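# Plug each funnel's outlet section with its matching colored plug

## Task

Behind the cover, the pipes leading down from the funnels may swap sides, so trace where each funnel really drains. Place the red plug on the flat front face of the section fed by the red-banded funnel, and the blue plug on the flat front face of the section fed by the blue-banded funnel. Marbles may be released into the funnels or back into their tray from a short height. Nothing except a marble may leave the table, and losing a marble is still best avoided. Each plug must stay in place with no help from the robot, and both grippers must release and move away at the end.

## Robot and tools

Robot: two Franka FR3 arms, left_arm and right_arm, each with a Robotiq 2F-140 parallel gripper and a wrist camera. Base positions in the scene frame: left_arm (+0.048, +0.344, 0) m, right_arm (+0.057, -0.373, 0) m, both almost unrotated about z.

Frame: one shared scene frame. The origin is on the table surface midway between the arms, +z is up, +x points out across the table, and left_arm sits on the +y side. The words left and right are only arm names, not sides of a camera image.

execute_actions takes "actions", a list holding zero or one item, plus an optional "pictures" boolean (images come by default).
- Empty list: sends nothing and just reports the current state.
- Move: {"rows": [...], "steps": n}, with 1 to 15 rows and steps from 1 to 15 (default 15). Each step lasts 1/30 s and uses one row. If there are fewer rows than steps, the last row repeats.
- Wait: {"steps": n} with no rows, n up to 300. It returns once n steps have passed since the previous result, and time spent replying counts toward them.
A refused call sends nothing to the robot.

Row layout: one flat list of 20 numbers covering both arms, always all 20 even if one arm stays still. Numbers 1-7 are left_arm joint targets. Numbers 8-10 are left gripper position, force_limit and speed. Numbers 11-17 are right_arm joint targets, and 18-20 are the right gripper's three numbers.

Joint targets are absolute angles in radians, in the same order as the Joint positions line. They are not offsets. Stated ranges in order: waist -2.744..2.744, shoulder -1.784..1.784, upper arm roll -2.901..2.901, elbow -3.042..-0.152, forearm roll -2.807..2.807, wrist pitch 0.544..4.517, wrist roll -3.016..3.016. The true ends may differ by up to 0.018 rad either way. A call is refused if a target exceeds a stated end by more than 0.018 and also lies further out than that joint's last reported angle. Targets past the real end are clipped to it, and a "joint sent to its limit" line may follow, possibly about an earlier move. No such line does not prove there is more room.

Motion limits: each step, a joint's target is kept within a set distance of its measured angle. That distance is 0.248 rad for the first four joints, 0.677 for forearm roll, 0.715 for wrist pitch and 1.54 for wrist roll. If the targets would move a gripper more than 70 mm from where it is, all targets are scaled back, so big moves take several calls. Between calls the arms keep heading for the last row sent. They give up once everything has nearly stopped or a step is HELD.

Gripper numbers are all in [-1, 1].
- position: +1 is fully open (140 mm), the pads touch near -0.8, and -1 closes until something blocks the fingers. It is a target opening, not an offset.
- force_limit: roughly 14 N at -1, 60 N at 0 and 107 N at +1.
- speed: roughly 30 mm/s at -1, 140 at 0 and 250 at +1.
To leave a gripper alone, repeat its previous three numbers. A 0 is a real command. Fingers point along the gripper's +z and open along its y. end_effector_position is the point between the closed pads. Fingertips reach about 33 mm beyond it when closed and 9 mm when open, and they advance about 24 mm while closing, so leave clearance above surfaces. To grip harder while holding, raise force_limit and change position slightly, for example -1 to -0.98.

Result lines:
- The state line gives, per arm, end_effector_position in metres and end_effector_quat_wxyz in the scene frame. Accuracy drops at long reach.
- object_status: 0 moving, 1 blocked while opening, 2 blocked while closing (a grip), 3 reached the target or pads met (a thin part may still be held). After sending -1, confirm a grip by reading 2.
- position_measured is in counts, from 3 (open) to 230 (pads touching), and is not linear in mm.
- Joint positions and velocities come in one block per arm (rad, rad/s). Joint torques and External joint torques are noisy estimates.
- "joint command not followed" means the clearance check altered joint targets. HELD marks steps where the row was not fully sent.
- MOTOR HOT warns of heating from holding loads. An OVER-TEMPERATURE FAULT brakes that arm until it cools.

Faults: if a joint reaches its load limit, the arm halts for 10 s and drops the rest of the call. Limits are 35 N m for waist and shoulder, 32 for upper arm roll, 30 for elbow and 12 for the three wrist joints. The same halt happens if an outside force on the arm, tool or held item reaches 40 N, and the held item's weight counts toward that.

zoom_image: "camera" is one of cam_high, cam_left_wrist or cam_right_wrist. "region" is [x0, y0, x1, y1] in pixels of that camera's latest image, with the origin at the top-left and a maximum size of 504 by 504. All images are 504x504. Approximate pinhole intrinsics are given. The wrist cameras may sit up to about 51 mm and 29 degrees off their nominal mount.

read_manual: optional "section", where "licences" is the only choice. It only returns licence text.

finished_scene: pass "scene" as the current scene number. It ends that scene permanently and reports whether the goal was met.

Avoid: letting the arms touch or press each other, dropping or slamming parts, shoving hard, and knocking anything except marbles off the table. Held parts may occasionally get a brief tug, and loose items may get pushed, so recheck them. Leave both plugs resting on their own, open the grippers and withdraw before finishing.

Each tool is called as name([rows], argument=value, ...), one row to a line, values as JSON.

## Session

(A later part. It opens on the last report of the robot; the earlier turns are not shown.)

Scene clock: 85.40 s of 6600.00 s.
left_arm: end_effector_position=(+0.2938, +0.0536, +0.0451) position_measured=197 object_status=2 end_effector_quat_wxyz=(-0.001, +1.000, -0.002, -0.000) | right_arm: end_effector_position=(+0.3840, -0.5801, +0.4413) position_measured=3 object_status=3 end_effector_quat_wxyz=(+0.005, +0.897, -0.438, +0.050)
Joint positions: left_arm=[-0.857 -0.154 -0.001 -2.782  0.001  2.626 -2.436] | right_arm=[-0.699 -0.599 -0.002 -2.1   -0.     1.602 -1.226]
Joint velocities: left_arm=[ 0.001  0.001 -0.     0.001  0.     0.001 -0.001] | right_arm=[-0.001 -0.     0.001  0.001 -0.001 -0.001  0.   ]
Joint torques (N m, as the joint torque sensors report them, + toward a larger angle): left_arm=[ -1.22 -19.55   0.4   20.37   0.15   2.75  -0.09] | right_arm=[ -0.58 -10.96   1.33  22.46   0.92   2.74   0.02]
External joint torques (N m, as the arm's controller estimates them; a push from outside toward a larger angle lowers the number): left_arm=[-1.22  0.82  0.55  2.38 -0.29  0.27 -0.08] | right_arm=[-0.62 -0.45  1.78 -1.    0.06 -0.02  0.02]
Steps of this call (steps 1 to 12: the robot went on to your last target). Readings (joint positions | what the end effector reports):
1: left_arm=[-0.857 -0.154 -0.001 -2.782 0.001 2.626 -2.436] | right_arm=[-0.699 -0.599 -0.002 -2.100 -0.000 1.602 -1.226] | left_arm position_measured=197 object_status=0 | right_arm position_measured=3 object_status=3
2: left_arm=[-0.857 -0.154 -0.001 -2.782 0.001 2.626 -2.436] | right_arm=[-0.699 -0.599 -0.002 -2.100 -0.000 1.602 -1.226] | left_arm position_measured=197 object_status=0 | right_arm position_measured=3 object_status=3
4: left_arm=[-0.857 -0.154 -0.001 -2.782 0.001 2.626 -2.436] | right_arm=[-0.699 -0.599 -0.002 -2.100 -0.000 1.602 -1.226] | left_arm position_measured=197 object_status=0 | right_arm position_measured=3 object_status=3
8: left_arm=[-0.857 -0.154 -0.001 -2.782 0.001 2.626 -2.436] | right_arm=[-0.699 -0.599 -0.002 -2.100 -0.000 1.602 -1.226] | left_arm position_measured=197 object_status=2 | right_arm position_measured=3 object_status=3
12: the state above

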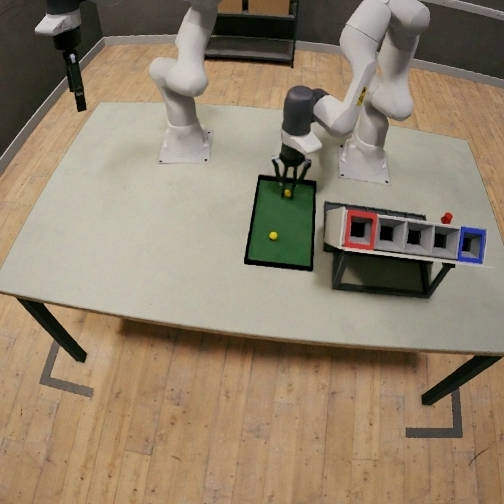

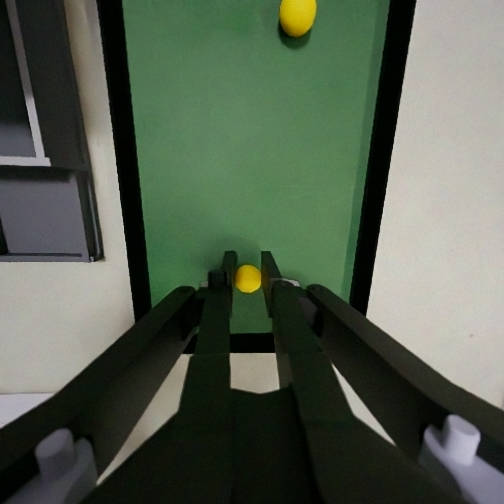

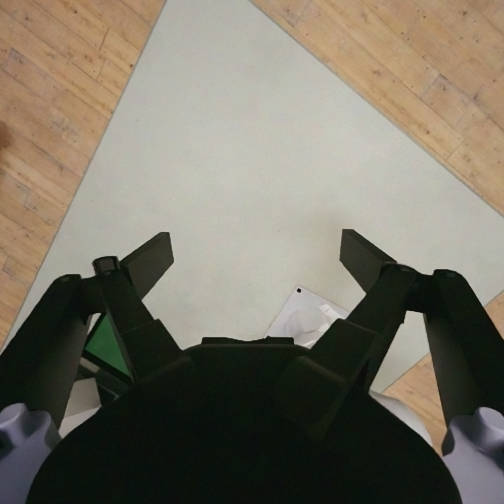

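execute_actions([
  {"rows":[[-0.859,-0.413,0,-2.692,0,2.279,-2.44,-1,-0.7,-0.3,-0.7,-0.6,0,-2.1,0,1.6,-1.23,1,-0.5,0]],"steps":12},
], pictures=false)

execute_actions([
  {"rows":[[-0.7,-0.4,0,-1.8,0,1.45,-1.9,-1,-0.7,-0.3,-0.7,-0.6,0,-2.1,0,1.6,-1.23,1,-0.5,0]]},
], pictures=false)

execute_actions([
  {"steps":10},
], pictures=false)

execute_actions([
  {"rows":[[0.292,-0.274,0,-1.68,0,1.43,-1.29,-1,-0.7,-0.3,-0.7,-0.6,0,-2.1,0,1.6,-1.23,1,-0.5,0]]},
], pictures=false)

execute_actions([
  {"steps":15},
], pictures=false)

execute_actions([
  {"rows":[[0.292,0.25,0,-1.1,0,1.43,-1.29,-1,-0.7,-0.3,-0.7,-0.6,0,-2.1,0,1.6,-1.23,1,-0.5,0]]},
], pictures=false)

execute_actions([
  {"rows":[[0.292,0.35,0,-1.04,0,1.429,-1.29,-1,-0.7,-0.3,-0.7,-0.6,0,-2.1,0,1.6,-1.23,1,-0.5,0],[0.292,0.35,0,-1.04,0,1.429,-1.29,-1,-0.7,-0.3,-0.7,-0.6,0,-2.1,0,1.6,-1.23,1,-0.5,0],[0.292,0.35,0,-1.04,0,1.429,-1.29,-1,-0.7,-0.3,-0.7,-0.6,0,-2.1,0,1.6,-1.23,1,-0.5,0],[0.292,0.4,0,-1.0,0,1.429,-1.29,-1,-0.7,-0.3,-0.7,-0.6,0,-2.1,0,1.6,-1.23,1,-0.5,0],[0.292,0.4,0,-1.0,0,1.429,-1.29,-1,-0.7,-0.3,-0.7,-0.6,0,-2.1,0,1.6,-1.23,1,-0.5,0],[0.292,0.449,0,-0.98,0,1.429,-1.29,-1,-0.7,-0.3,-0.7,-0.6,0,-2.1,0,1.6,-1.23,1,-0.5,0]]},
])

Scene clock: 96.77 s of 6600.00 s.
left_arm: end_effector_position=(+0.3042, +0.0415, +0.1551) position_measured=197 object_status=2 end_effector_quat_wxyz=(+0.017, +1.000, -0.002, +0.015) | right_arm: end_effector_position=(+0.3840, -0.5801, +0.4413) position_measured=3 object_status=3 end_effector_quat_wxyz=(+0.005, +0.897, -0.438, +0.050)
Joint positions: left_arm=[-0.857 -0.413 -0.001 -2.689  0.001  2.321 -2.436] | right_arm=[-0.699 -0.599 -0.002 -2.1   -0.     1.602 -1.226]
Joint velocities: left_arm=[ 0.001 -0.002  0.001 -0.028 -0.001 -0.247 -0.   ] | right_arm=[-0.     0.    -0.     0.002 -0.     0.     0.001]
Joint torques (N m, as the joint torque sensors report them, + toward a larger angle): left_arm=[ -2.13 -15.87   0.22  25.39   0.37   2.16  -0.13] | right_arm=[ -0.68 -10.75   1.5   22.95   0.88   2.74   0.04]
External joint torques (N m, as the arm's controller estimates them; a push from outside toward a larger angle lowers the number): left_arm=[-2.09  0.36  0.65  2.07 -0.33 -0.64 -0.13] | right_arm=[-0.65 -0.32  2.06 -0.53  0.02 -0.02  0.04]
Steps of this call (steps 1 to 15: the robot went on to your last target; steps 16 to 90: nothing new was sent; then 7.97 s passed at rest; steps 91 to 102: all 12 steps of this action). Readings (joint positions | what the end effector reports):
91: left_arm=[-0.857 -0.180 -0.001 -2.777 0.001 2.581 -2.436] | right_arm=[-0.699 -0.599 -0.002 -2.100 -0.000 1.602 -1.226] | left_arm position_measured=197 object_status=2 | right_arm position_measured=3 object_status=3
92: left_arm=[-0.857 -0.227 -0.001 -2.765 0.001 2.538 -2.436] | right_arm=[-0.699 -0.599 -0.002 -2.100 -0.000 1.602 -1.226] | left_arm position_measured=197 object_status=2 | right_arm position_measured=3 object_status=3
94: left_arm=[-0.857 -0.325 -0.001 -2.726 0.001 2.460 -2.436] | right_arm=[-0.699 -0.599 -0.002 -2.100 -0.000 1.602 -1.226] | left_arm position_measured=197 object_status=2 | right_arm position_measured=3 object_status=3
98: left_arm=[-0.857 -0.410 -0.001 -2.687 0.001 2.369 -2.436] | right_arm=[-0.699 -0.599 -0.002 -2.100 -0.000 1.602 -1.226] | left_arm position_measured=197 object_status=2 | right_arm position_measured=3 object_status=3
102: the state above

Scene clock: 97.27 s of 6600.00 s.
left_arm: end_effector_position=(+0.3749, +0.0590, +0.4168) position_measured=197 object_status=2 end_effector_quat_wxyz=(+0.006, +0.996, -0.093, +0.008) | right_arm: end_effector_position=(+0.3840, -0.5801, +0.4413) position_measured=3 object_status=3 end_effector_quat_wxyz=(+0.005, +0.897, -0.438, +0.050)
Joint positions: left_arm=[-0.707 -0.395 -0.    -1.98   0.001  1.605 -2.102] | right_arm=[-0.699 -0.599 -0.002 -2.1   -0.     1.602 -1.226]
Joint velocities: left_arm=[ 0.033 -0.039 -0.001  1.554 -0.001 -0.556  0.453] | right_arm=[-0.     0.    -0.     0.     0.001 -0.001  0.   ]
Joint torques (N m, as the joint torque sensors report them, + toward a larger angle): left_arm=[  0.7  -17.42  -1.11  19.05   0.59   0.52   0.52] | right_arm=[ -0.53 -10.71   1.3   22.51   0.91   2.64  -0.09]
External joint torques (N m, as the arm's controller estimates them; a push from outside toward a larger angle lowers the number): left_arm=[ 1.08  0.12 -0.26  3.46 -0.26 -0.58  0.54] | right_arm=[-0.55 -0.29  1.79 -0.88  0.05 -0.11 -0.1 ]
Steps of this call (steps 1 to 15: all 15 steps of this action). Readings (joint positions | what the end effector reports):
1: left_arm=[-0.839 -0.407 -0.007 -2.663 0.001 2.257 -2.410] | right_arm=[-0.699 -0.599 -0.002 -2.100 -0.000 1.602 -1.226] | left_arm position_measured=197 object_status=2 | right_arm position_measured=3 object_status=3
2: left_arm=[-0.818 -0.402 -0.007 -2.627 0.001 2.192 -2.384] | right_arm=[-0.699 -0.599 -0.002 -2.100 -0.000 1.602 -1.226] | left_arm position_measured=197 object_status=2 | right_arm position_measured=3 object_status=3
4: left_arm=[-0.782 -0.400 -0.004 -2.550 0.001 2.069 -2.336] | right_arm=[-0.699 -0.599 -0.002 -2.100 -0.000 1.602 -1.226] | left_arm position_measured=197 object_status=2 | right_arm position_measured=3 object_status=3
8: left_arm=[-0.734 -0.396 -0.001 -2.365 0.001 1.841 -2.238] | right_arm=[-0.699 -0.599 -0.002 -2.100 -0.000 1.602 -1.226] | left_arm position_measured=197 object_status=2 | right_arm position_measured=3 object_status=3
15: the state above

Scene clock: 97.60 s of 6600.00 s.
left_arm: end_effector_position=(+0.3720, +0.0643, +0.4942) position_measured=197 object_status=2 end_effector_quat_wxyz=(+0.021, +0.987, -0.156, +0.035) | right_arm: end_effector_position=(+0.3840, -0.5801, +0.4413) position_measured=3 object_status=3 end_effector_quat_wxyz=(+0.005, +0.897, -0.438, +0.050)
Joint positions: left_arm=[-0.702 -0.406 -0.    -1.801  0.001  1.477 -1.971] | right_arm=[-0.699 -0.599 -0.002 -2.1   -0.     1.602 -1.226]
Joint velocities: left_arm=[ 0.001  0.063 -0.001  0.    -0.    -0.148  0.221] | right_arm=[ 0.001 -0.    -0.    -0.001  0.001 -0.     0.001]
Joint torques (N m, as the joint torque sensors report them, + toward a larger angle): left_arm=[  1.59 -14.62  -0.54  24.66   0.5    2.26   0.44] | right_arm=[ -0.85 -10.55   1.38  22.92   0.86   2.71   0.01]
External joint torques (N m, as the arm's controller estimates them; a push from outside toward a larger angle lowers the number): left_arm=[ 1.62  2.13 -0.1   1.94 -0.38 -0.53  0.44] | right_arm=[-0.84 -0.1   1.92 -0.52  0.01 -0.05  0.01]
Steps of this call (steps 1 to 10: the robot went on to your last target). Readings (joint positions | what the end effector reports):
1: left_arm=[-0.706 -0.395 -0.000 -1.925 0.001 1.580 -2.083] | right_arm=[-0.699 -0.599 -0.002 -2.100 -0.000 1.602 -1.226] | left_arm position_measured=197 object_status=2 | right_arm position_measured=3 object_status=3
2: left_arm=[-0.705 -0.399 -0.000 -1.879 0.001 1.559 -2.064] | right_arm=[-0.699 -0.599 -0.002 -2.100 -0.000 1.602 -1.226] | left_arm position_measured=197 object_status=2 | right_arm position_measured=3 object_status=3
4: left_arm=[-0.703 -0.409 -0.000 -1.826 0.001 1.528 -2.033] | right_arm=[-0.699 -0.599 -0.002 -2.100 -0.000 1.602 -1.226] | left_arm position_measured=197 object_status=2 | right_arm position_measured=3 object_status=3
8: left_arm=[-0.702 -0.410 -0.000 -1.801 0.001 1.488 -1.987] | right_arm=[-0.699 -0.599 -0.002 -2.100 -0.000 1.602 -1.226] | left_arm position_measured=197 object_status=2 | right_arm position_measured=3 object_status=3
10: the state above

Scene clock: 98.10 s of 6600.00 s.
left_arm: end_effector_position=(+0.5050, +0.3306, +0.4847) position_measured=197 object_status=2 end_effector_quat_wxyz=(+0.001, +1.000, -0.021, +0.015) | right_arm: end_effector_position=(+0.3840, -0.5801, +0.4413) position_measured=3 object_status=3 end_effector_quat_wxyz=(+0.005, +0.897, -0.438, +0.050)
Joint positions: left_arm=[-0.015 -0.275 -0.003 -1.69  -0.003  1.444 -1.556] | right_arm=[-0.699 -0.599 -0.002 -2.1   -0.     1.602 -1.226]
Joint velocities: left_arm=[ 1.322  0.022  0.102  0.033  0.005 -0.023  0.5  ] | right_arm=[ 0.001  0.    -0.001  0.    -0.001  0.001 -0.001]
Joint torques (N m, as the joint torque sensors report them, + toward a larger angle): left_arm=[ -2.36 -22.58  -5.81  25.8    1.06   2.03   0.43] | right_arm=[ -0.12 -11.2    1.94  23.68   0.88   2.73  -0.01]
External joint torques (N m, as the arm's controller estimates them; a push from outside toward a larger angle lowers the number): left_arm=[ 2.28  0.43 -1.25  2.74  0.32 -0.31  0.42] | right_arm=[-0.08 -0.79  2.52  0.24  0.03 -0.03 -0.01]
Steps of this call (steps 1 to 15: all 15 steps of this action). Readings (joint positions | what the end effector reports):
1: left_arm=[-0.665 -0.389 -0.014 -1.779 -0.002 1.469 -1.929] | right_arm=[-0.699 -0.599 -0.002 -2.100 -0.000 1.602 -1.226] | left_arm position_measured=197 object_status=2 | right_arm position_measured=3 object_status=3
2: left_arm=[-0.623 -0.369 -0.018 -1.757 -0.002 1.467 -1.890] | right_arm=[-0.699 -0.599 -0.002 -2.100 -0.000 1.602 -1.226] | left_arm position_measured=197 object_status=2 | right_arm position_measured=3 object_status=3
4: left_arm=[-0.533 -0.335 -0.016 -1.731 -0.003 1.462 -1.820] | right_arm=[-0.699 -0.599 -0.002 -2.100 -0.000 1.602 -1.226] | left_arm position_measured=197 object_status=2 | right_arm position_measured=3 object_status=3
8: left_arm=[-0.348 -0.294 -0.009 -1.706 -0.003 1.453 -1.704] | right_arm=[-0.699 -0.599 -0.002 -2.100 -0.000 1.602 -1.226] | left_arm position_measured=197 object_status=2 | right_arm position_measured=3 object_status=3
15: the state above

Scene clock: 98.60 s of 6600.00 s.
left_arm: end_effector_position=(+0.4855, +0.4709, +0.4866) position_measured=197 object_status=2 end_effector_quat_wxyz=(-0.003, +0.999, +0.031, +0.012) | right_arm: end_effector_position=(+0.3840, -0.5801, +0.4413) position_measured=3 object_status=3 end_effector_quat_wxyz=(+0.005, +0.897, -0.438, +0.050)
Joint positions: left_arm=[ 0.289 -0.273  0.003 -1.682  0.     1.434 -1.352] | right_arm=[-0.699 -0.599 -0.002 -2.1   -0.     1.602 -1.226]
Joint velocities: left_arm=[ 0.    -0.    -0.021  0.     0.    -0.006  0.191] | right_arm=[-0.001 -0.    -0.001 -0.    -0.     0.001 -0.001]
Joint torques (N m, as the joint torque sensors report them, + toward a larger angle): left_arm=[  1.89 -21.62  -1.35  24.14   0.83   2.17   0.32] | right_arm=[ -1.24 -10.68   1.23  23.28   0.91   2.68   0.09]
External joint torques (N m, as the arm's controller estimates them; a push from outside toward a larger angle lowers the number): left_arm=[ 1.46 -0.92 -1.55  1.65 -0.08 -0.42  0.33] | right_arm=[-1.22 -0.26  1.78 -0.13  0.06 -0.07  0.09]
Steps of this call (steps 1 to 15: the robot went on to your last target). Readings (joint positions | what the end effector reports):
1: left_arm=[0.034 -0.274 -0.002 -1.689 -0.003 1.444 -1.539] | right_arm=[-0.699 -0.599 -0.002 -2.100 -0.000 1.602 -1.226] | left_arm position_measured=197 object_status=2 | right_arm position_measured=3 object_status=3
2: left_arm=[0.082 -0.274 -0.002 -1.688 -0.003 1.443 -1.524] | right_arm=[-0.699 -0.599 -0.002 -2.100 -0.000 1.602 -1.226] | left_arm position_measured=197 object_status=2 | right_arm position_measured=3 object_status=3
4: left_arm=[0.179 -0.273 -0.001 -1.686 -0.003 1.441 -1.487] | right_arm=[-0.699 -0.599 -0.002 -2.100 -0.000 1.602 -1.226] | left_arm position_measured=197 object_status=2 | right_arm position_measured=3 object_status=3
8: left_arm=[0.278 -0.273 0.013 -1.683 0.000 1.437 -1.419] | right_arm=[-0.699 -0.599 -0.002 -2.100 -0.000 1.602 -1.226] | left_arm position_measured=197 object_status=2 | right_arm position_measured=3 object_status=3
15: the state above

Scene clock: 99.10 s of 6600.00 s.
left_arm: end_effector_position=(+0.6497, +0.5178, +0.4625) position_measured=197 object_status=2 end_effector_quat_wxyz=(-0.008, +1.000, +0.008, +0.028) | right_arm: end_effector_position=(+0.3840, -0.5801, +0.4413) position_measured=3 object_status=3 end_effector_quat_wxyz=(+0.005, +0.897, -0.438, +0.050)
Joint positions: left_arm=[ 0.29   0.257  0.001 -1.112  0.     1.428 -1.307] | right_arm=[-0.699 -0.599 -0.002 -2.1   -0.     1.602 -1.226]
Joint velocities: left_arm=[ 0.001 -0.044 -0.001  0.121 -0.001  0.001  0.041] | right_arm=[ 0.     0.001 -0.     0.001  0.001 -0.    -0.   ]
Joint torques (N m, as the joint torque sensors report them, + toward a larger angle): left_arm=[  1.69 -40.25  -0.89  25.42   0.81   2.99   0.35] | right_arm=[ -0.67 -10.72   1.94  22.58   0.83   2.7   -0.15]
External joint torques (N m, as the arm's controller estimates them; a push from outside toward a larger angle lowers the number): left_arm=[ 1.68 -1.06 -1.17  3.13 -0.05  0.35  0.35] | right_arm=[-0.64 -0.23  2.51 -0.91 -0.03 -0.07 -0.15]
Steps of this call (steps 1 to 15: all 15 steps of this action). Readings (joint positions | what the end effector reports):
1: left_arm=[0.290 -0.231 0.002 -1.617 0.000 1.409 -1.347] | right_arm=[-0.699 -0.599 -0.002 -2.100 -0.000 1.602 -1.226] | left_arm position_measured=197 object_status=2 | right_arm position_measured=3 object_status=3
2: left_arm=[0.290 -0.174 0.002 -1.546 0.000 1.414 -1.342] | right_arm=[-0.699 -0.599 -0.002 -2.100 -0.000 1.602 -1.226] | left_arm position_measured=197 object_status=2 | right_arm position_measured=3 object_status=3
4: left_arm=[0.290 -0.052 0.002 -1.408 0.000 1.419 -1.335] | right_arm=[-0.699 -0.599 -0.002 -2.100 -0.000 1.602 -1.226] | left_arm position_measured=197 object_status=2 | right_arm position_measured=3 object_status=3
8: left_arm=[0.290 0.179 0.002 -1.177 0.000 1.428 -1.321] | right_arm=[-0.699 -0.599 -0.002 -2.100 -0.000 1.602 -1.226] | left_arm position_measured=197 object_status=2 | right_arm position_measured=3 object_status=3
15: the state above

Scene clock: 99.60 s of 6600.00 s.
left_arm: end_effector_position=(+0.6887, +0.5291, +0.3914) position_measured=197 object_status=2 end_effector_quat_wxyz=(+0.002, +1.000, +0.003, -0.007) | right_arm: end_effector_position=(+0.3840, -0.5801, +0.4413) position_measured=3 object_status=3 end_effector_quat_wxyz=(+0.005, +0.897, -0.438, +0.050)
Joint positions: left_arm=[ 0.29   0.456  0.001 -0.987  0.     1.429 -1.296] | right_arm=[-0.699 -0.599 -0.002 -2.1   -0.     1.602 -1.226]
Joint velocities: left_arm=[-0.    -0.038 -0.001  0.056  0.001  0.001  0.006] | right_arm=[ 0.     0.001  0.001 -0.002 -0.001  0.    -0.001]
Joint torques (N m, as the joint torque sensors report them, + toward a larger angle): left_arm=[  0.91 -47.56  -0.68  26.05   0.71   2.47   0.13] | right_arm=[ -1.04 -10.91   1.85  22.76   0.84   2.81   0.01]
External joint torques (N m, as the arm's controller estimates them; a push from outside toward a larger angle lowers the number): left_arm=[ 0.92 -1.85 -1.13  3.   -0.16 -0.06  0.13] | right_arm=[-1.03 -0.57  2.39 -0.61 -0.01  0.07  0.01]
Steps of this call (steps 1 to 15: all 15 steps of this action). Readings (joint positions | what the end effector reports):
1: left_arm=[0.290 0.271 0.001 -1.085 0.000 1.427 -1.305] | right_arm=[-0.699 -0.599 -0.002 -2.100 -0.000 1.602 -1.226] | left_arm position_measured=197 object_status=2 | right_arm position_measured=3 object_status=3
2: left_arm=[0.290 0.289 0.001 -1.065 0.000 1.429 -1.304] | right_arm=[-0.699 -0.599 -0.002 -2.100 -0.000 1.602 -1.226] | left_arm position_measured=197 object_status=2 | right_arm position_measured=3 object_status=3
4: left_arm=[0.290 0.328 0.001 -1.036 0.000 1.429 -1.302] | right_arm=[-0.699 -0.599 -0.002 -2.100 -0.000 1.602 -1.226] | left_arm position_measured=197 object_status=2 | right_arm position_measured=3 object_status=3
8: left_arm=[0.290 0.420 0.001 -0.995 0.000 1.430 -1.299] | right_arm=[-0.699 -0.599 -0.002 -2.100 -0.000 1.602 -1.226] | left_arm position_measured=197 object_status=2 | right_arm position_measured=3 object_status=3
15: the state above

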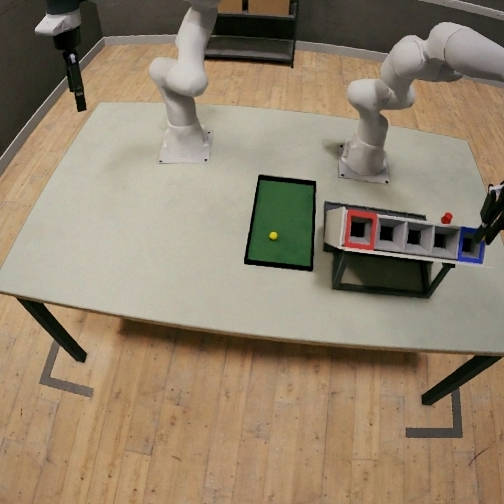

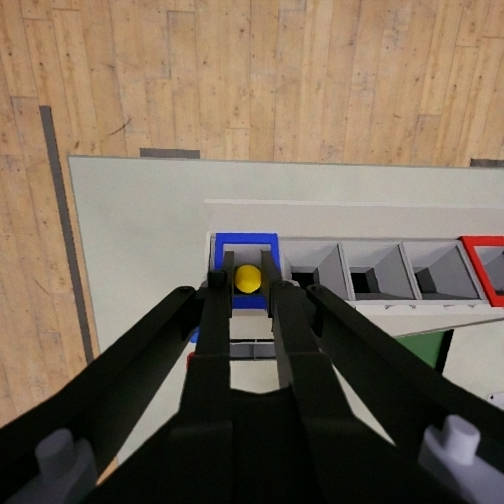

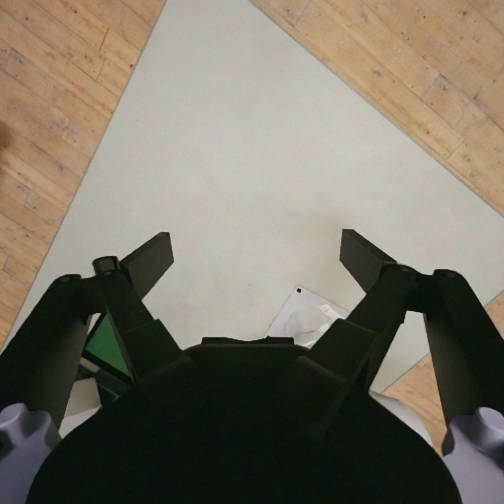

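execute_actions([
  {"rows":[[0.292,0.449,0,-1.025,0,1.474,-1.29,-1,-0.7,-0.3,-0.7,-0.6,0,-2.1,0,1.6,-1.23,1,-0.5,0]]},
], pictures=false)

execute_actions([
  {"rows":[[0.292,0.449,0,-1.025,0,1.474,-1.29,-0.2,-0.7,-0.3,-0.7,-0.6,0,-2.1,0,1.6,-1.23,1,-0.5,0]],"steps":12},
], pictures=false)

execute_actions([
  {"rows":[[0.292,0.1,0,-1.25,0,1.45,-1.29,0.1,-0.7,-0.3,-0.7,-0.6,0,-2.1,0,1.6,-1.23,1,-0.5,0]],"steps":12},
], pictures=false)

execute_actions([
  {"rows":[[0.4,-0.785,0,-2.25,0,1.5,-1.18,0.1,-0.7,-0.3,-0.7,-0.6,0,-2.1,0,1.6,-1.23,1,-0.5,0]]},
], pictures=false)

execute_actions([
  {"steps":25},
])

execute_actions([
  {"rows":[[0.887,-0.335,0,-2.566,0,2.231,-0.69,0.1,-0.7,-0.3,-0.7,-0.6,0,-2.1,0,1.6,-1.23,1,-0.5,0]]},
], pictures=false)

execute_actions([
  {"steps":35},
])

Scene clock: 108.53 s of 6600.00 s.
left_arm: end_effector_position=(+0.6937, +0.5306, +0.3819) position_measured=197 object_status=2 end_effector_quat_wxyz=(+0.000, +1.000, +0.002, -0.003) | right_arm: end_effector_position=(+0.3840, -0.5801, +0.4413) position_measured=3 object_status=3 end_effector_quat_wxyz=(+0.005, +0.897, -0.438, +0.050)
Joint positions: left_arm=[ 0.29   0.45   0.001 -1.024  0.     1.469 -1.294] | right_arm=[-0.699 -0.599 -0.002 -2.1   -0.     1.602 -1.226]
Joint velocities: left_arm=[-0.     0.    -0.    -0.    -0.001  0.015  0.001] | right_arm=[-0.002 -0.001  0.    -0.     0.     0.    -0.002]
Joint torques (N m, as the joint torque sensors report them, + toward a larger angle): left_arm=[  1.37 -45.96  -0.67  23.69   0.78   2.84   0.36] | right_arm=[ -0.18 -11.37   1.02  23.12   0.86   2.66  -0.02]
External joint torques (N m, as the arm's controller estimates them; a push from outside toward a larger angle lowers the number): left_arm=[ 1.21 -1.04 -1.22  0.74 -0.09  0.33  0.36] | right_arm=[-0.13 -0.83  1.59 -0.36  0.01 -0.09 -0.02]
Steps of this call (steps 1 to 15: the robot went on to your last target; steps 16 to 90: nothing new was sent; then 5.43 s passed at rest; steps 91 to 105: all 15 steps of this action). Readings (joint positions | what the end effector reports):
91: left_arm=[0.290 0.447 0.001 -0.991 0.000 1.437 -1.294] | right_arm=[-0.699 -0.599 -0.002 -2.100 -0.000 1.602 -1.226] | left_arm position_measured=197 object_status=2 | right_arm position_measured=3 object_status=3
92: left_arm=[0.290 0.445 0.001 -1.001 0.000 1.443 -1.294] | right_arm=[-0.699 -0.599 -0.002 -2.100 -0.000 1.602 -1.226] | left_arm position_measured=197 object_status=2 | right_arm position_measured=3 object_status=3
94: left_arm=[0.290 0.447 0.001 -1.014 0.000 1.452 -1.294] | right_arm=[-0.699 -0.599 -0.002 -2.100 -0.000 1.602 -1.226] | left_arm position_measured=197 object_status=2 | right_arm position_measured=3 object_status=3
98: left_arm=[0.290 0.450 0.001 -1.023 0.000 1.462 -1.294] | right_arm=[-0.699 -0.599 -0.002 -2.100 -0.000 1.602 -1.226] | left_arm position_measured=197 object_status=2 | right_arm position_measured=3 object_status=3
105: the state above

Scene clock: 108.93 s of 6600.00 s.
left_arm: end_effector_position=(+0.6943, +0.5308, +0.3821) position_measured=154 object_status=0 end_effector_quat_wxyz=(+0.000, +1.000, +0.002, -0.002) | right_arm: end_effector_position=(+0.3840, -0.5801, +0.4413) position_measured=3 object_status=3 end_effector_quat_wxyz=(+0.005, +0.897, -0.438, +0.050)
Joint positions: left_arm=[ 0.29   0.45   0.001 -1.024  0.     1.471 -1.294] | right_arm=[-0.699 -0.599 -0.002 -2.1   -0.     1.602 -1.226]
Joint velocities: left_arm=[-0.     0.    -0.     0.     0.001  0.001 -0.001] | right_arm=[-0.001  0.     0.001  0.001 -0.001 -0.     0.   ]
Joint torques (N m, as the joint torque sensors report them, + toward a larger angle): left_arm=[  0.95 -46.39  -0.36  23.28   0.68   2.97   0.36] | right_arm=[ -0.15 -11.29   1.69  22.27   0.86   2.65  -0.02]
External joint torques (N m, as the arm's controller estimates them; a push from outside toward a larger angle lowers the number): left_arm=[ 0.94 -1.57 -0.8   0.37 -0.18  0.45  0.36] | right_arm=[-0.14 -0.9   2.2  -1.14  0.01 -0.1  -0.02]
Steps of this call (steps 1 to 12: all 12 steps of this action). Readings (joint positions | what the end effector reports):
1: left_arm=[0.290 0.450 0.001 -1.024 0.000 1.469 -1.294] | right_arm=[-0.699 -0.599 -0.002 -2.100 -0.000 1.602 -1.226] | left_arm position_measured=197 object_status=0 | right_arm position_measured=3 object_status=3
2: left_arm=[0.290 0.450 0.001 -1.024 0.000 1.470 -1.294] | right_arm=[-0.699 -0.599 -0.002 -2.100 -0.000 1.602 -1.226] | left_arm position_measured=195 object_status=0 | right_arm position_measured=3 object_status=3
4: left_arm=[0.290 0.450 0.001 -1.024 0.000 1.470 -1.294] | right_arm=[-0.699 -0.599 -0.002 -2.100 -0.000 1.602 -1.226] | left_arm position_measured=180 object_status=0 | right_arm position_measured=3 object_status=3
8: left_arm=[0.290 0.450 0.001 -1.024 0.000 1.471 -1.294] | right_arm=[-0.699 -0.599 -0.002 -2.100 -0.000 1.602 -1.226] | left_arm position_measured=157 object_status=0 | right_arm position_measured=3 object_status=3
12: the state above

Scene clock: 109.33 s of 6600.00 s.
left_arm: end_effector_position=(+0.6162, +0.5082, +0.5145) position_measured=117 object_status=0 end_effector_quat_wxyz=(-0.019, +0.998, +0.002, +0.068) | right_arm: end_effector_position=(+0.3840, -0.5801, +0.4413) position_measured=3 object_status=3 end_effector_quat_wxyz=(+0.005, +0.897, -0.438, +0.050)
Joint positions: left_arm=[ 0.29   0.085  0.001 -1.231  0.     1.457 -1.294] | right_arm=[-0.699 -0.599 -0.002 -2.1   -0.     1.602 -1.226]
Joint velocities: left_arm=[-0.001 -0.041 -0.001 -0.072 -0.    -0.004  0.001] | right_arm=[-0.001 -0.001 -0.     0.     0.     0.     0.002]
Joint torques (N m, as the joint torque sensors report them, + toward a larger angle): left_arm=[  1.57 -20.24  -1.71  15.58   0.65   1.95   0.29] | right_arm=[ -0.27 -10.82   1.16  22.58   0.9    2.77  -0.04]
External joint torques (N m, as the arm's controller estimates them; a push from outside toward a larger angle lowers the number): left_arm=[ 1.66 -0.33 -1.68  0.04 -0.03 -0.37  0.28] | right_arm=[-0.23 -0.35  1.74 -0.89  0.04  0.01 -0.04]
Steps of this call (steps 1 to 12: all 12 steps of this action). Readings (joint positions | what the end effector reports):
1: left_arm=[0.290 0.415 0.001 -1.084 0.000 1.473 -1.294] | right_arm=[-0.699 -0.599 -0.002 -2.100 -0.000 1.602 -1.226] | left_arm position_measured=154 object_status=0 | right_arm position_measured=3 object_status=3
2: left_arm=[0.290 0.373 0.001 -1.133 0.000 1.466 -1.294] | right_arm=[-0.699 -0.599 -0.002 -2.100 -0.000 1.602 -1.226] | left_arm position_measured=149 object_status=0 | right_arm position_measured=3 object_status=3
4: left_arm=[0.290 0.292 0.001 -1.184 0.000 1.461 -1.294] | right_arm=[-0.699 -0.599 -0.002 -2.100 -0.000 1.602 -1.226] | left_arm position_measured=138 object_status=0 | right_arm position_measured=3 object_status=3
8: left_arm=[0.290 0.136 0.001 -1.228 0.000 1.457 -1.294] | right_arm=[-0.699 -0.599 -0.002 -2.100 -0.000 1.602 -1.226] | left_arm position_measured=117 object_status=0 | right_arm position_measured=3 object_status=3
12: the state above

Scene clock: 109.83 s of 6600.00 s.
left_arm: end_effector_position=(+0.3429, +0.4652, +0.4470) position_measured=117 object_status=3 end_effector_quat_wxyz=(-0.013, +0.999, +0.014, +0.037) | right_arm: end_effector_position=(+0.3840, -0.5801, +0.4413) position_measured=3 object_status=3 end_effector_quat_wxyz=(+0.005, +0.897, -0.438, +0.050)
Joint positions: left_arm=[ 0.398 -0.768  0.003 -2.186 -0.001  1.495 -1.21 ] | right_arm=[-0.699 -0.599 -0.002 -2.1   -0.     1.602 -1.226]
Joint velocities: left_arm=[ 0.001 -0.282 -0.005 -0.836 -0.    -0.001  0.088] | right_arm=[-0.001 -0.     0.    -0.001  0.    -0.001 -0.   ]
Joint torques (N m, as the joint torque sensors report them, + toward a larger angle): left_arm=[ 1.59  0.38 -1.28 27.94  0.92  3.36  0.37] | right_arm=[  0.01 -10.76   2.37  22.15   0.82   2.76  -0.08]
External joint torques (N m, as the arm's controller estimates them; a push from outside toward a larger angle lowers the number): left_arm=[ 1.8  -0.58 -0.31  1.92 -0.03 -0.4   0.37] | right_arm=[ 0.01 -0.27  2.89 -1.3  -0.03  0.01 -0.08]
Steps of this call (steps 1 to 15: all 15 steps of this action). Readings (joint positions | what the end effector reports):
1: left_arm=[0.306 0.049 -0.008 -1.291 -0.001 1.466 -1.286] | right_arm=[-0.699 -0.599 -0.002 -2.100 -0.000 1.602 -1.226] | left_arm position_measured=117 object_status=0 | right_arm position_measured=3 object_status=3
2: left_arm=[0.325 -0.001 -0.010 -1.359 -0.002 1.469 -1.278] | right_arm=[-0.699 -0.599 -0.002 -2.100 -0.000 1.602 -1.226] | left_arm position_measured=117 object_status=3 | right_arm position_measured=3 object_status=3
4: left_arm=[0.362 -0.123 -0.004 -1.499 -0.002 1.477 -1.262] | right_arm=[-0.699 -0.599 -0.002 -2.100 -0.000 1.602 -1.226] | left_arm position_measured=117 object_status=3 | right_arm position_measured=3 object_status=3
8: left_arm=[0.395 -0.413 0.006 -1.790 -0.001 1.489 -1.237] | right_arm=[-0.699 -0.599 -0.002 -2.100 -0.000 1.602 -1.226] | left_arm position_measured=117 object_status=3 | right_arm position_measured=3 object_status=3
15: the state above

Scene clock: 110.67 s of 6600.00 s.
left_arm: end_effector_position=(+0.3317, +0.4603, +0.4220) position_measured=117 object_status=3 end_effector_quat_wxyz=(-0.005, +1.000, +0.002, +0.015) | right_arm: end_effector_position=(+0.3840, -0.5801, +0.4413) position_measured=3 object_status=3 end_effector_quat_wxyz=(+0.005, +0.897, -0.438, +0.050)
Joint positions: left_arm=[ 0.398 -0.783  0.002 -2.248 -0.001  1.497 -1.186] | right_arm=[-0.699 -0.599 -0.002 -2.1   -0.     1.602 -1.226]
Joint velocities: left_arm=[-0.002  0.001 -0.001 -0.001  0.001  0.001  0.005] | right_arm=[ 0.001  0.    -0.     0.001 -0.001  0.     0.002]
Joint torques (N m, as the joint torque sensors report them, + toward a larger angle): left_arm=[ 0.96 -5.02 -2.21 24.02  0.97  2.9   0.22] | right_arm=[ -0.17 -11.06   1.46  22.     0.94   2.71  -0.03]
External joint torques (N m, as the arm's controller estimates them; a push from outside toward a larger angle lowers the number): left_arm=[ 1.   -0.92 -1.45  1.08  0.13  0.3   0.22] | right_arm=[-0.21 -0.67  1.91 -1.44  0.08 -0.04 -0.03]
Steps of this call (steps 1 to 25: the robot went on to your last target). Readings (joint positions | what the end effector reports):
1: left_arm=[0.398 -0.774 0.002 -2.209 -0.001 1.495 -1.208] | right_arm=[-0.699 -0.599 -0.002 -2.100 -0.000 1.602 -1.226] | left_arm position_measured=117 object_status=3 | right_arm position_measured=3 object_status=3
2: left_arm=[0.398 -0.776 0.002 -2.224 -0.001 1.495 -1.205] | right_arm=[-0.699 -0.599 -0.002 -2.100 -0.000 1.602 -1.226] | left_arm position_measured=117 object_status=3 | right_arm position_measured=3 object_status=3
4: left_arm=[0.398 -0.778 0.002 -2.241 -0.001 1.495 -1.201] | right_arm=[-0.699 -0.599 -0.002 -2.100 -0.000 1.602 -1.226] | left_arm position_measured=117 object_status=3 | right_arm position_measured=3 object_status=3
8: left_arm=[0.398 -0.781 0.002 -2.248 -0.001 1.496 -1.195] | right_arm=[-0.699 -0.599 -0.002 -2.100 -0.000 1.602 -1.226] | left_arm position_measured=117 object_status=3 | right_arm position_measured=3 object_status=3
25: the state above

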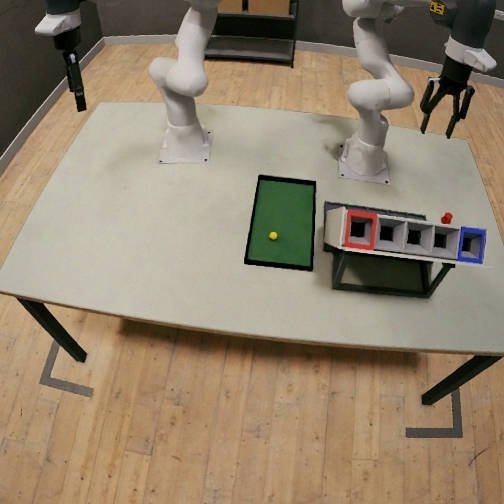

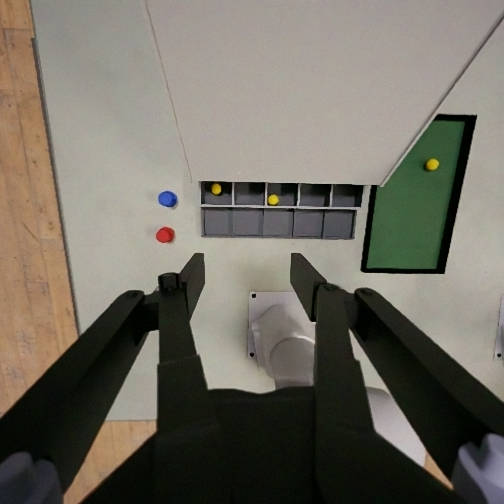

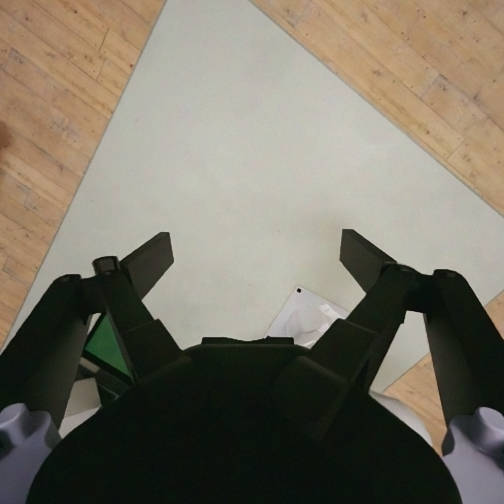

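Scene clock: 111.17 s of 6600.00 s.
left_arm: end_effector_position=(+0.3073, +0.6128, +0.1936) position_measured=117 object_status=3 end_effector_quat_wxyz=(+0.038, +0.995, +0.085, -0.044) | right_arm: end_effector_position=(+0.3840, -0.5801, +0.4413) position_measured=3 object_status=3 end_effector_quat_wxyz=(+0.005, +0.897, -0.438, +0.050)
Joint positions: left_arm=[ 0.817 -0.394 -0.004 -2.531 -0.002  2.02  -0.937] | right_arm=[-0.699 -0.599 -0.002 -2.1   -0.     1.602 -1.226]
Joint velocities: left_arm=[ 0.853  0.82   0.083 -0.457 -0.     1.189  0.766] | right_arm=[-0.     0.001 -0.001  0.001  0.     0.001  0.001]
Joint torques (N m, as the joint torque sensors report them, + toward a larger angle): left_arm=[ -2.26 -24.    -1.48  28.51   0.98   2.95   0.45] | right_arm=[ -0.84 -10.76   0.87  22.27   0.89   2.72  -0.11]
External joint torques (N m, as the arm's controller estimates them; a push from outside toward a larger angle lowers the number): left_arm=[1.56 1.77 1.73 1.82 0.31 0.78 0.44] | right_arm=[-0.85 -0.38  1.38 -1.16  0.03 -0.04 -0.11]
Steps of this call (steps 1 to 15: all 15 steps of this action). Readings (joint positions | what the end effector reports):
1: left_arm=[0.415 -0.777 -0.003 -2.259 -0.002 1.532 -1.172] | right_arm=[-0.699 -0.599 -0.002 -2.100 -0.000 1.602 -1.226] | left_arm position_measured=117 object_status=3 | right_arm position_measured=3 object_status=3
2: left_arm=[0.437 -0.761 -0.004 -2.277 -0.002 1.570 -1.158] | right_arm=[-0.699 -0.599 -0.002 -2.100 -0.000 1.602 -1.226] | left_arm position_measured=117 object_status=3 | right_arm position_measured=3 object_status=3
4: left_arm=[0.485 -0.716 -0.005 -2.321 -0.002 1.642 -1.129] | right_arm=[-0.699 -0.599 -0.002 -2.100 -0.000 1.602 -1.226] | left_arm position_measured=117 object_status=3 | right_arm position_measured=3 object_status=3
8: left_arm=[0.592 -0.608 -0.006 -2.411 -0.002 1.775 -1.070] | right_arm=[-0.699 -0.599 -0.002 -2.100 -0.000 1.602 -1.226] | left_arm position_measured=117 object_status=3 | right_arm position_measured=3 object_status=3
15: the state above

Scene clock: 112.33 s of 6600.00 s.
left_arm: end_effector_position=(+0.3132, +0.6622, +0.1686) position_measured=117 object_status=3 end_effector_quat_wxyz=(+0.002, +1.000, +0.003, -0.001) | right_arm: end_effector_position=(+0.3840, -0.5801, +0.4413) position_measured=3 object_status=3 end_effector_quat_wxyz=(+0.005, +0.897, -0.438, +0.050)
Joint positions: left_arm=[ 0.885 -0.334  0.002 -2.567 -0.002  2.228 -0.699] | right_arm=[-0.699 -0.599 -0.002 -2.1   -0.     1.602 -1.226]
Joint velocities: left_arm=[ 0.    -0.     0.    -0.001 -0.001  0.001  0.018] | right_arm=[-0.002  0.001  0.001 -0.001  0.001 -0.     0.001]
Joint torques (N m, as the joint torque sensors report them, + toward a larger angle): left_arm=[  0.55 -18.9   -1.45  25.48   0.84   2.89   0.47] | right_arm=[  0.19 -10.77   1.53  22.55   0.81   2.73  -0.01]
External joint torques (N m, as the arm's controller estimates them; a push from outside toward a larger angle lowers the number): left_arm=[ 0.58 -0.07 -1.1   2.69  0.18  0.38  0.47] | right_arm=[ 0.18 -0.42  2.01 -0.82 -0.04 -0.01 -0.01]
Steps of this call (steps 1 to 35: the robot went on to your last target). Readings (joint positions | what the end effector reports):
1: left_arm=[0.841 -0.370 -0.001 -2.545 -0.002 2.057 -0.912] | right_arm=[-0.699 -0.599 -0.002 -2.100 -0.000 1.602 -1.226] | left_arm position_measured=117 object_status=3 | right_arm position_measured=3 object_status=3
2: left_arm=[0.859 -0.353 0.002 -2.556 -0.002 2.087 -0.890] | right_arm=[-0.699 -0.599 -0.002 -2.100 -0.000 1.602 -1.226] | left_arm position_measured=117 object_status=3 | right_arm position_measured=3 object_status=3
4: left_arm=[0.876 -0.337 0.004 -2.566 -0.002 2.131 -0.851] | right_arm=[-0.699 -0.599 -0.002 -2.100 -0.000 1.602 -1.226] | left_arm position_measured=117 object_status=3 | right_arm position_measured=3 object_status=3
8: left_arm=[0.884 -0.334 0.003 -2.567 -0.002 2.184 -0.795] | right_arm=[-0.699 -0.599 -0.002 -2.100 -0.000 1.602 -1.226] | left_arm position_measured=117 object_status=3 | right_arm position_measured=3 object_status=3
35: the state above

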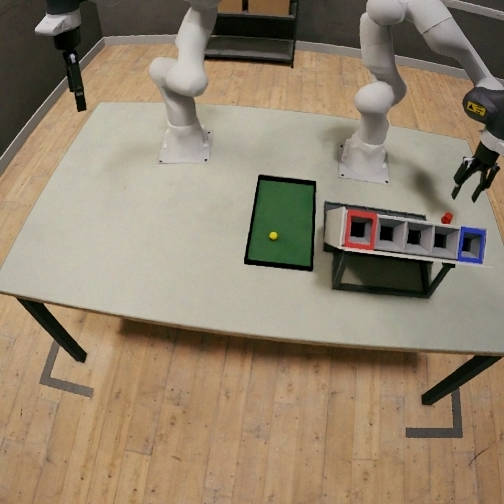

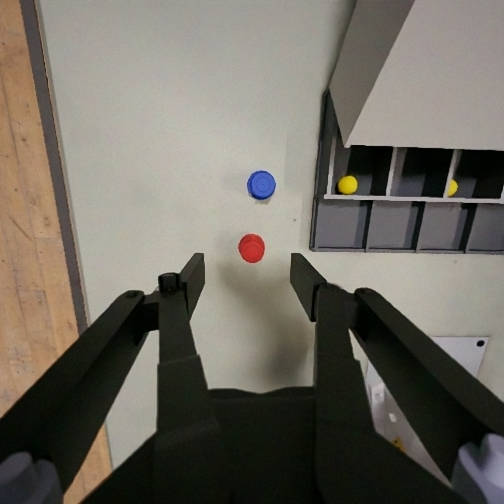

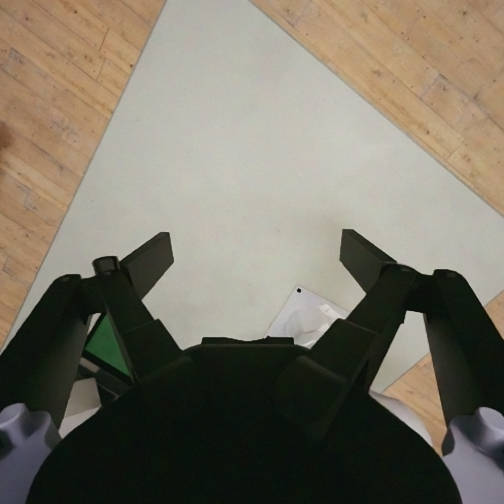

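execute_actions([
  {"rows":[[0.869,-0.27,0,-2.6,0,2.41,-0.71,0.1,-0.7,-0.3,-0.7,-0.6,0,-2.1,0,1.6,-1.23,1,-0.5,0],[0.869,-0.27,0,-2.6,0,2.41,-0.71,0.1,-0.7,-0.3,-0.7,-0.6,0,-2.1,0,1.6,-1.23,1,-0.5,0],[0.869,-0.27,0,-2.6,0,2.41,-0.71,0.1,-0.7,-0.3,-0.7,-0.6,0,-2.1,0,1.6,-1.23,1,-0.5,0],[0.869,-0.21,0,-2.63,0,2.5,-0.71,0.1,-0.7,-0.3,-0.7,-0.6,0,-2.1,0,1.6,-1.23,1,-0.5,0],[0.869,-0.21,0,-2.63,0,2.5,-0.71,0.1,-0.7,-0.3,-0.7,-0.6,0,-2.1,0,1.6,-1.23,1,-0.5,0],[0.869,-0.21,0,-2.63,0,2.5,-0.71,0.1,-0.7,-0.3,-0.7,-0.6,0,-2.1,0,1.6,-1.23,1,-0.5,0],[0.869,-0.15,0,-2.655,0,2.57,-0.71,0.1,-0.7,-0.3,-0.7,-0.6,0,-2.1,0,1.6,-1.23,1,-0.5,0],[0.869,-0.15,0,-2.655,0,2.57,-0.71,0.1,-0.7,-0.3,-0.7,-0.6,0,-2.1,0,1.6,-1.23,1,-0.5,0],[0.869,-0.15,0,-2.655,0,2.57,-0.71,0.1,-0.7,-0.3,-0.7,-0.6,0,-2.1,0,1.6,-1.23,1,-0.5,0],[0.869,-0.092,0,-2.674,0,2.582,-0.71,0.1,-0.7,-0.3,-0.7,-0.6,0,-2.1,0,1.6,-1.23,1,-0.5,0]]},
], pictures=false)

execute_actions([
  {"steps":15},
])

Scene clock: 121.27 s of 6600.00 s.
left_arm: end_effector_position=(+0.3098, +0.6495, +0.0524) position_measured=117 object_status=3 end_effector_quat_wxyz=(+0.015, +1.000, -0.002, -0.012) | right_arm: end_effector_position=(+0.3840, -0.5801, +0.4413) position_measured=3 object_status=3 end_effector_quat_wxyz=(+0.005, +0.897, -0.438, +0.050)
Joint positions: left_arm=[ 0.871 -0.094  0.001 -2.675 -0.002  2.543 -0.704] | right_arm=[-0.699 -0.599 -0.002 -2.1   -0.     1.602 -1.226]
Joint velocities: left_arm=[ 0.     0.07   0.001 -0.023  0.001  0.195 -0.008] | right_arm=[ 0.001  0.002  0.001 -0.    -0.    -0.    -0.   ]
Joint torques (N m, as the joint torque sensors report them, + toward a larger angle): left_arm=[ -1.53 -23.85  -0.83  21.57   0.78   3.3   -0.18] | right_arm=[ -0.84 -10.93   1.35  22.63   0.93   2.7   -0.07]
External joint torques (N m, as the arm's controller estimates them; a push from outside toward a larger angle lowers the number): left_arm=[-1.54  2.93 -0.76  0.21  0.32  0.38 -0.18] | right_arm=[-0.87 -0.62  1.83 -0.73  0.07 -0.04 -0.07]
Steps of this call (steps 1 to 15: the robot went on to your last target; steps 16 to 90: nothing new was sent; then 5.43 s passed at rest; steps 91 to 105: all 15 steps of this action). Readings (joint positions | what the end effector reports):
91: left_arm=[0.882 -0.326 0.002 -2.571 -0.002 2.259 -0.695] | right_arm=[-0.699 -0.599 -0.002 -2.100 -0.000 1.602 -1.226] | left_arm position_measured=117 object_status=3 | right_arm position_measured=3 object_status=3
92: left_arm=[0.879 -0.310 0.002 -2.577 -0.002 2.287 -0.696] | right_arm=[-0.699 -0.599 -0.002 -2.100 -0.000 1.602 -1.226] | left_arm position_measured=117 object_status=3 | right_arm position_measured=3 object_status=3
94: left_arm=[0.874 -0.276 0.001 -2.594 -0.002 2.343 -0.698] | right_arm=[-0.699 -0.599 -0.002 -2.100 -0.000 1.602 -1.226] | left_arm position_measured=117 object_status=3 | right_arm position_measured=3 object_status=3
98: left_arm=[0.872 -0.192 0.001 -2.634 -0.002 2.450 -0.701] | right_arm=[-0.699 -0.599 -0.002 -2.100 -0.000 1.602 -1.226] | left_arm position_measured=117 object_status=3 | right_arm position_measured=3 object_status=3
105: the state above

Scene clock: 121.77 s of 6600.00 s.
left_arm: end_effector_position=(+0.3165, +0.6574, +0.0545) position_measured=117 object_status=3 end_effector_quat_wxyz=(+0.002, +1.000, -0.001, -0.001) | right_arm: end_effector_position=(+0.3840, -0.5801, +0.4413) position_measured=3 object_status=3 end_effector_quat_wxyz=(+0.005, +0.897, -0.438, +0.050)
Joint positions: left_arm=[ 0.871 -0.093  0.001 -2.675 -0.002  2.577 -0.706] | right_arm=[-0.699 -0.599 -0.002 -2.1   -0.     1.602 -1.226]
Joint velocities: left_arm=[-0.    -0.001  0.001 -0.001  0.     0.009 -0.001] | right_arm=[ 0.001 -0.001  0.    -0.001 -0.001  0.001  0.   ]
Joint torques (N m, as the joint torque sensors report them, + toward a larger angle): left_arm=[ -1.31 -22.96  -0.55  21.3    0.8    2.89  -0.21] | right_arm=[ -1.32 -11.06   1.56  22.16   0.83   2.76  -0.1 ]
External joint torques (N m, as the arm's controller estimates them; a push from outside toward a larger angle lowers the number): left_arm=[-1.31  0.29 -0.46  2.63  0.36  0.39 -0.21] | right_arm=[-1.35 -0.57  2.05 -1.29 -0.03  0.01 -0.1 ]
Steps of this call (steps 1 to 15: the robot went on to your last target). Readings (joint positions | what the end effector reports):
1: left_arm=[0.871 -0.093 0.001 -2.675 -0.002 2.550 -0.704] | right_arm=[-0.699 -0.599 -0.002 -2.100 -0.000 1.602 -1.226] | left_arm position_measured=117 object_status=3 | right_arm position_measured=3 object_status=3
2: left_arm=[0.871 -0.093 0.001 -2.675 -0.002 2.555 -0.704] | right_arm=[-0.699 -0.599 -0.002 -2.100 -0.000 1.602 -1.226] | left_arm position_measured=117 object_status=3 | right_arm position_measured=3 object_status=3
4: left_arm=[0.871 -0.093 0.001 -2.675 -0.002 2.563 -0.704] | right_arm=[-0.699 -0.599 -0.002 -2.100 -0.000 1.602 -1.226] | left_arm position_measured=117 object_status=3 | right_arm position_measured=3 object_status=3
8: left_arm=[0.871 -0.093 0.001 -2.675 -0.002 2.572 -0.705] | right_arm=[-0.699 -0.599 -0.002 -2.100 -0.000 1.602 -1.226] | left_arm position_measured=117 object_status=3 | right_arm position_measured=3 object_status=3
15: the state above

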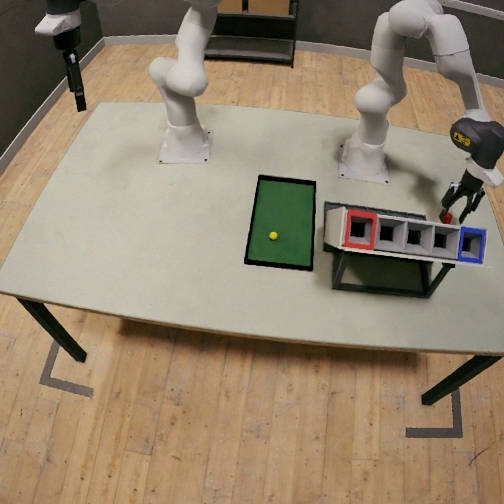

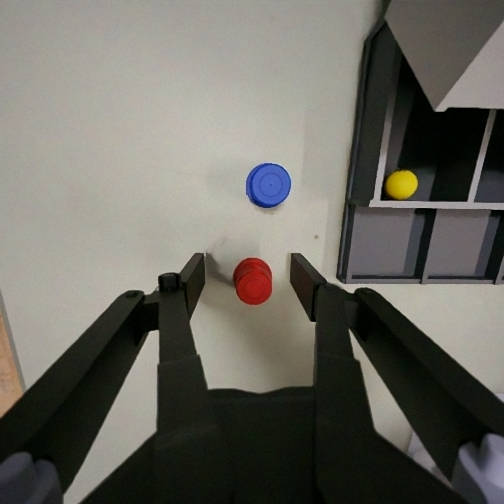

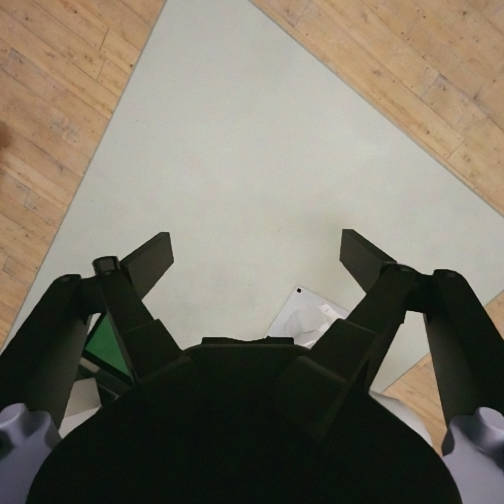

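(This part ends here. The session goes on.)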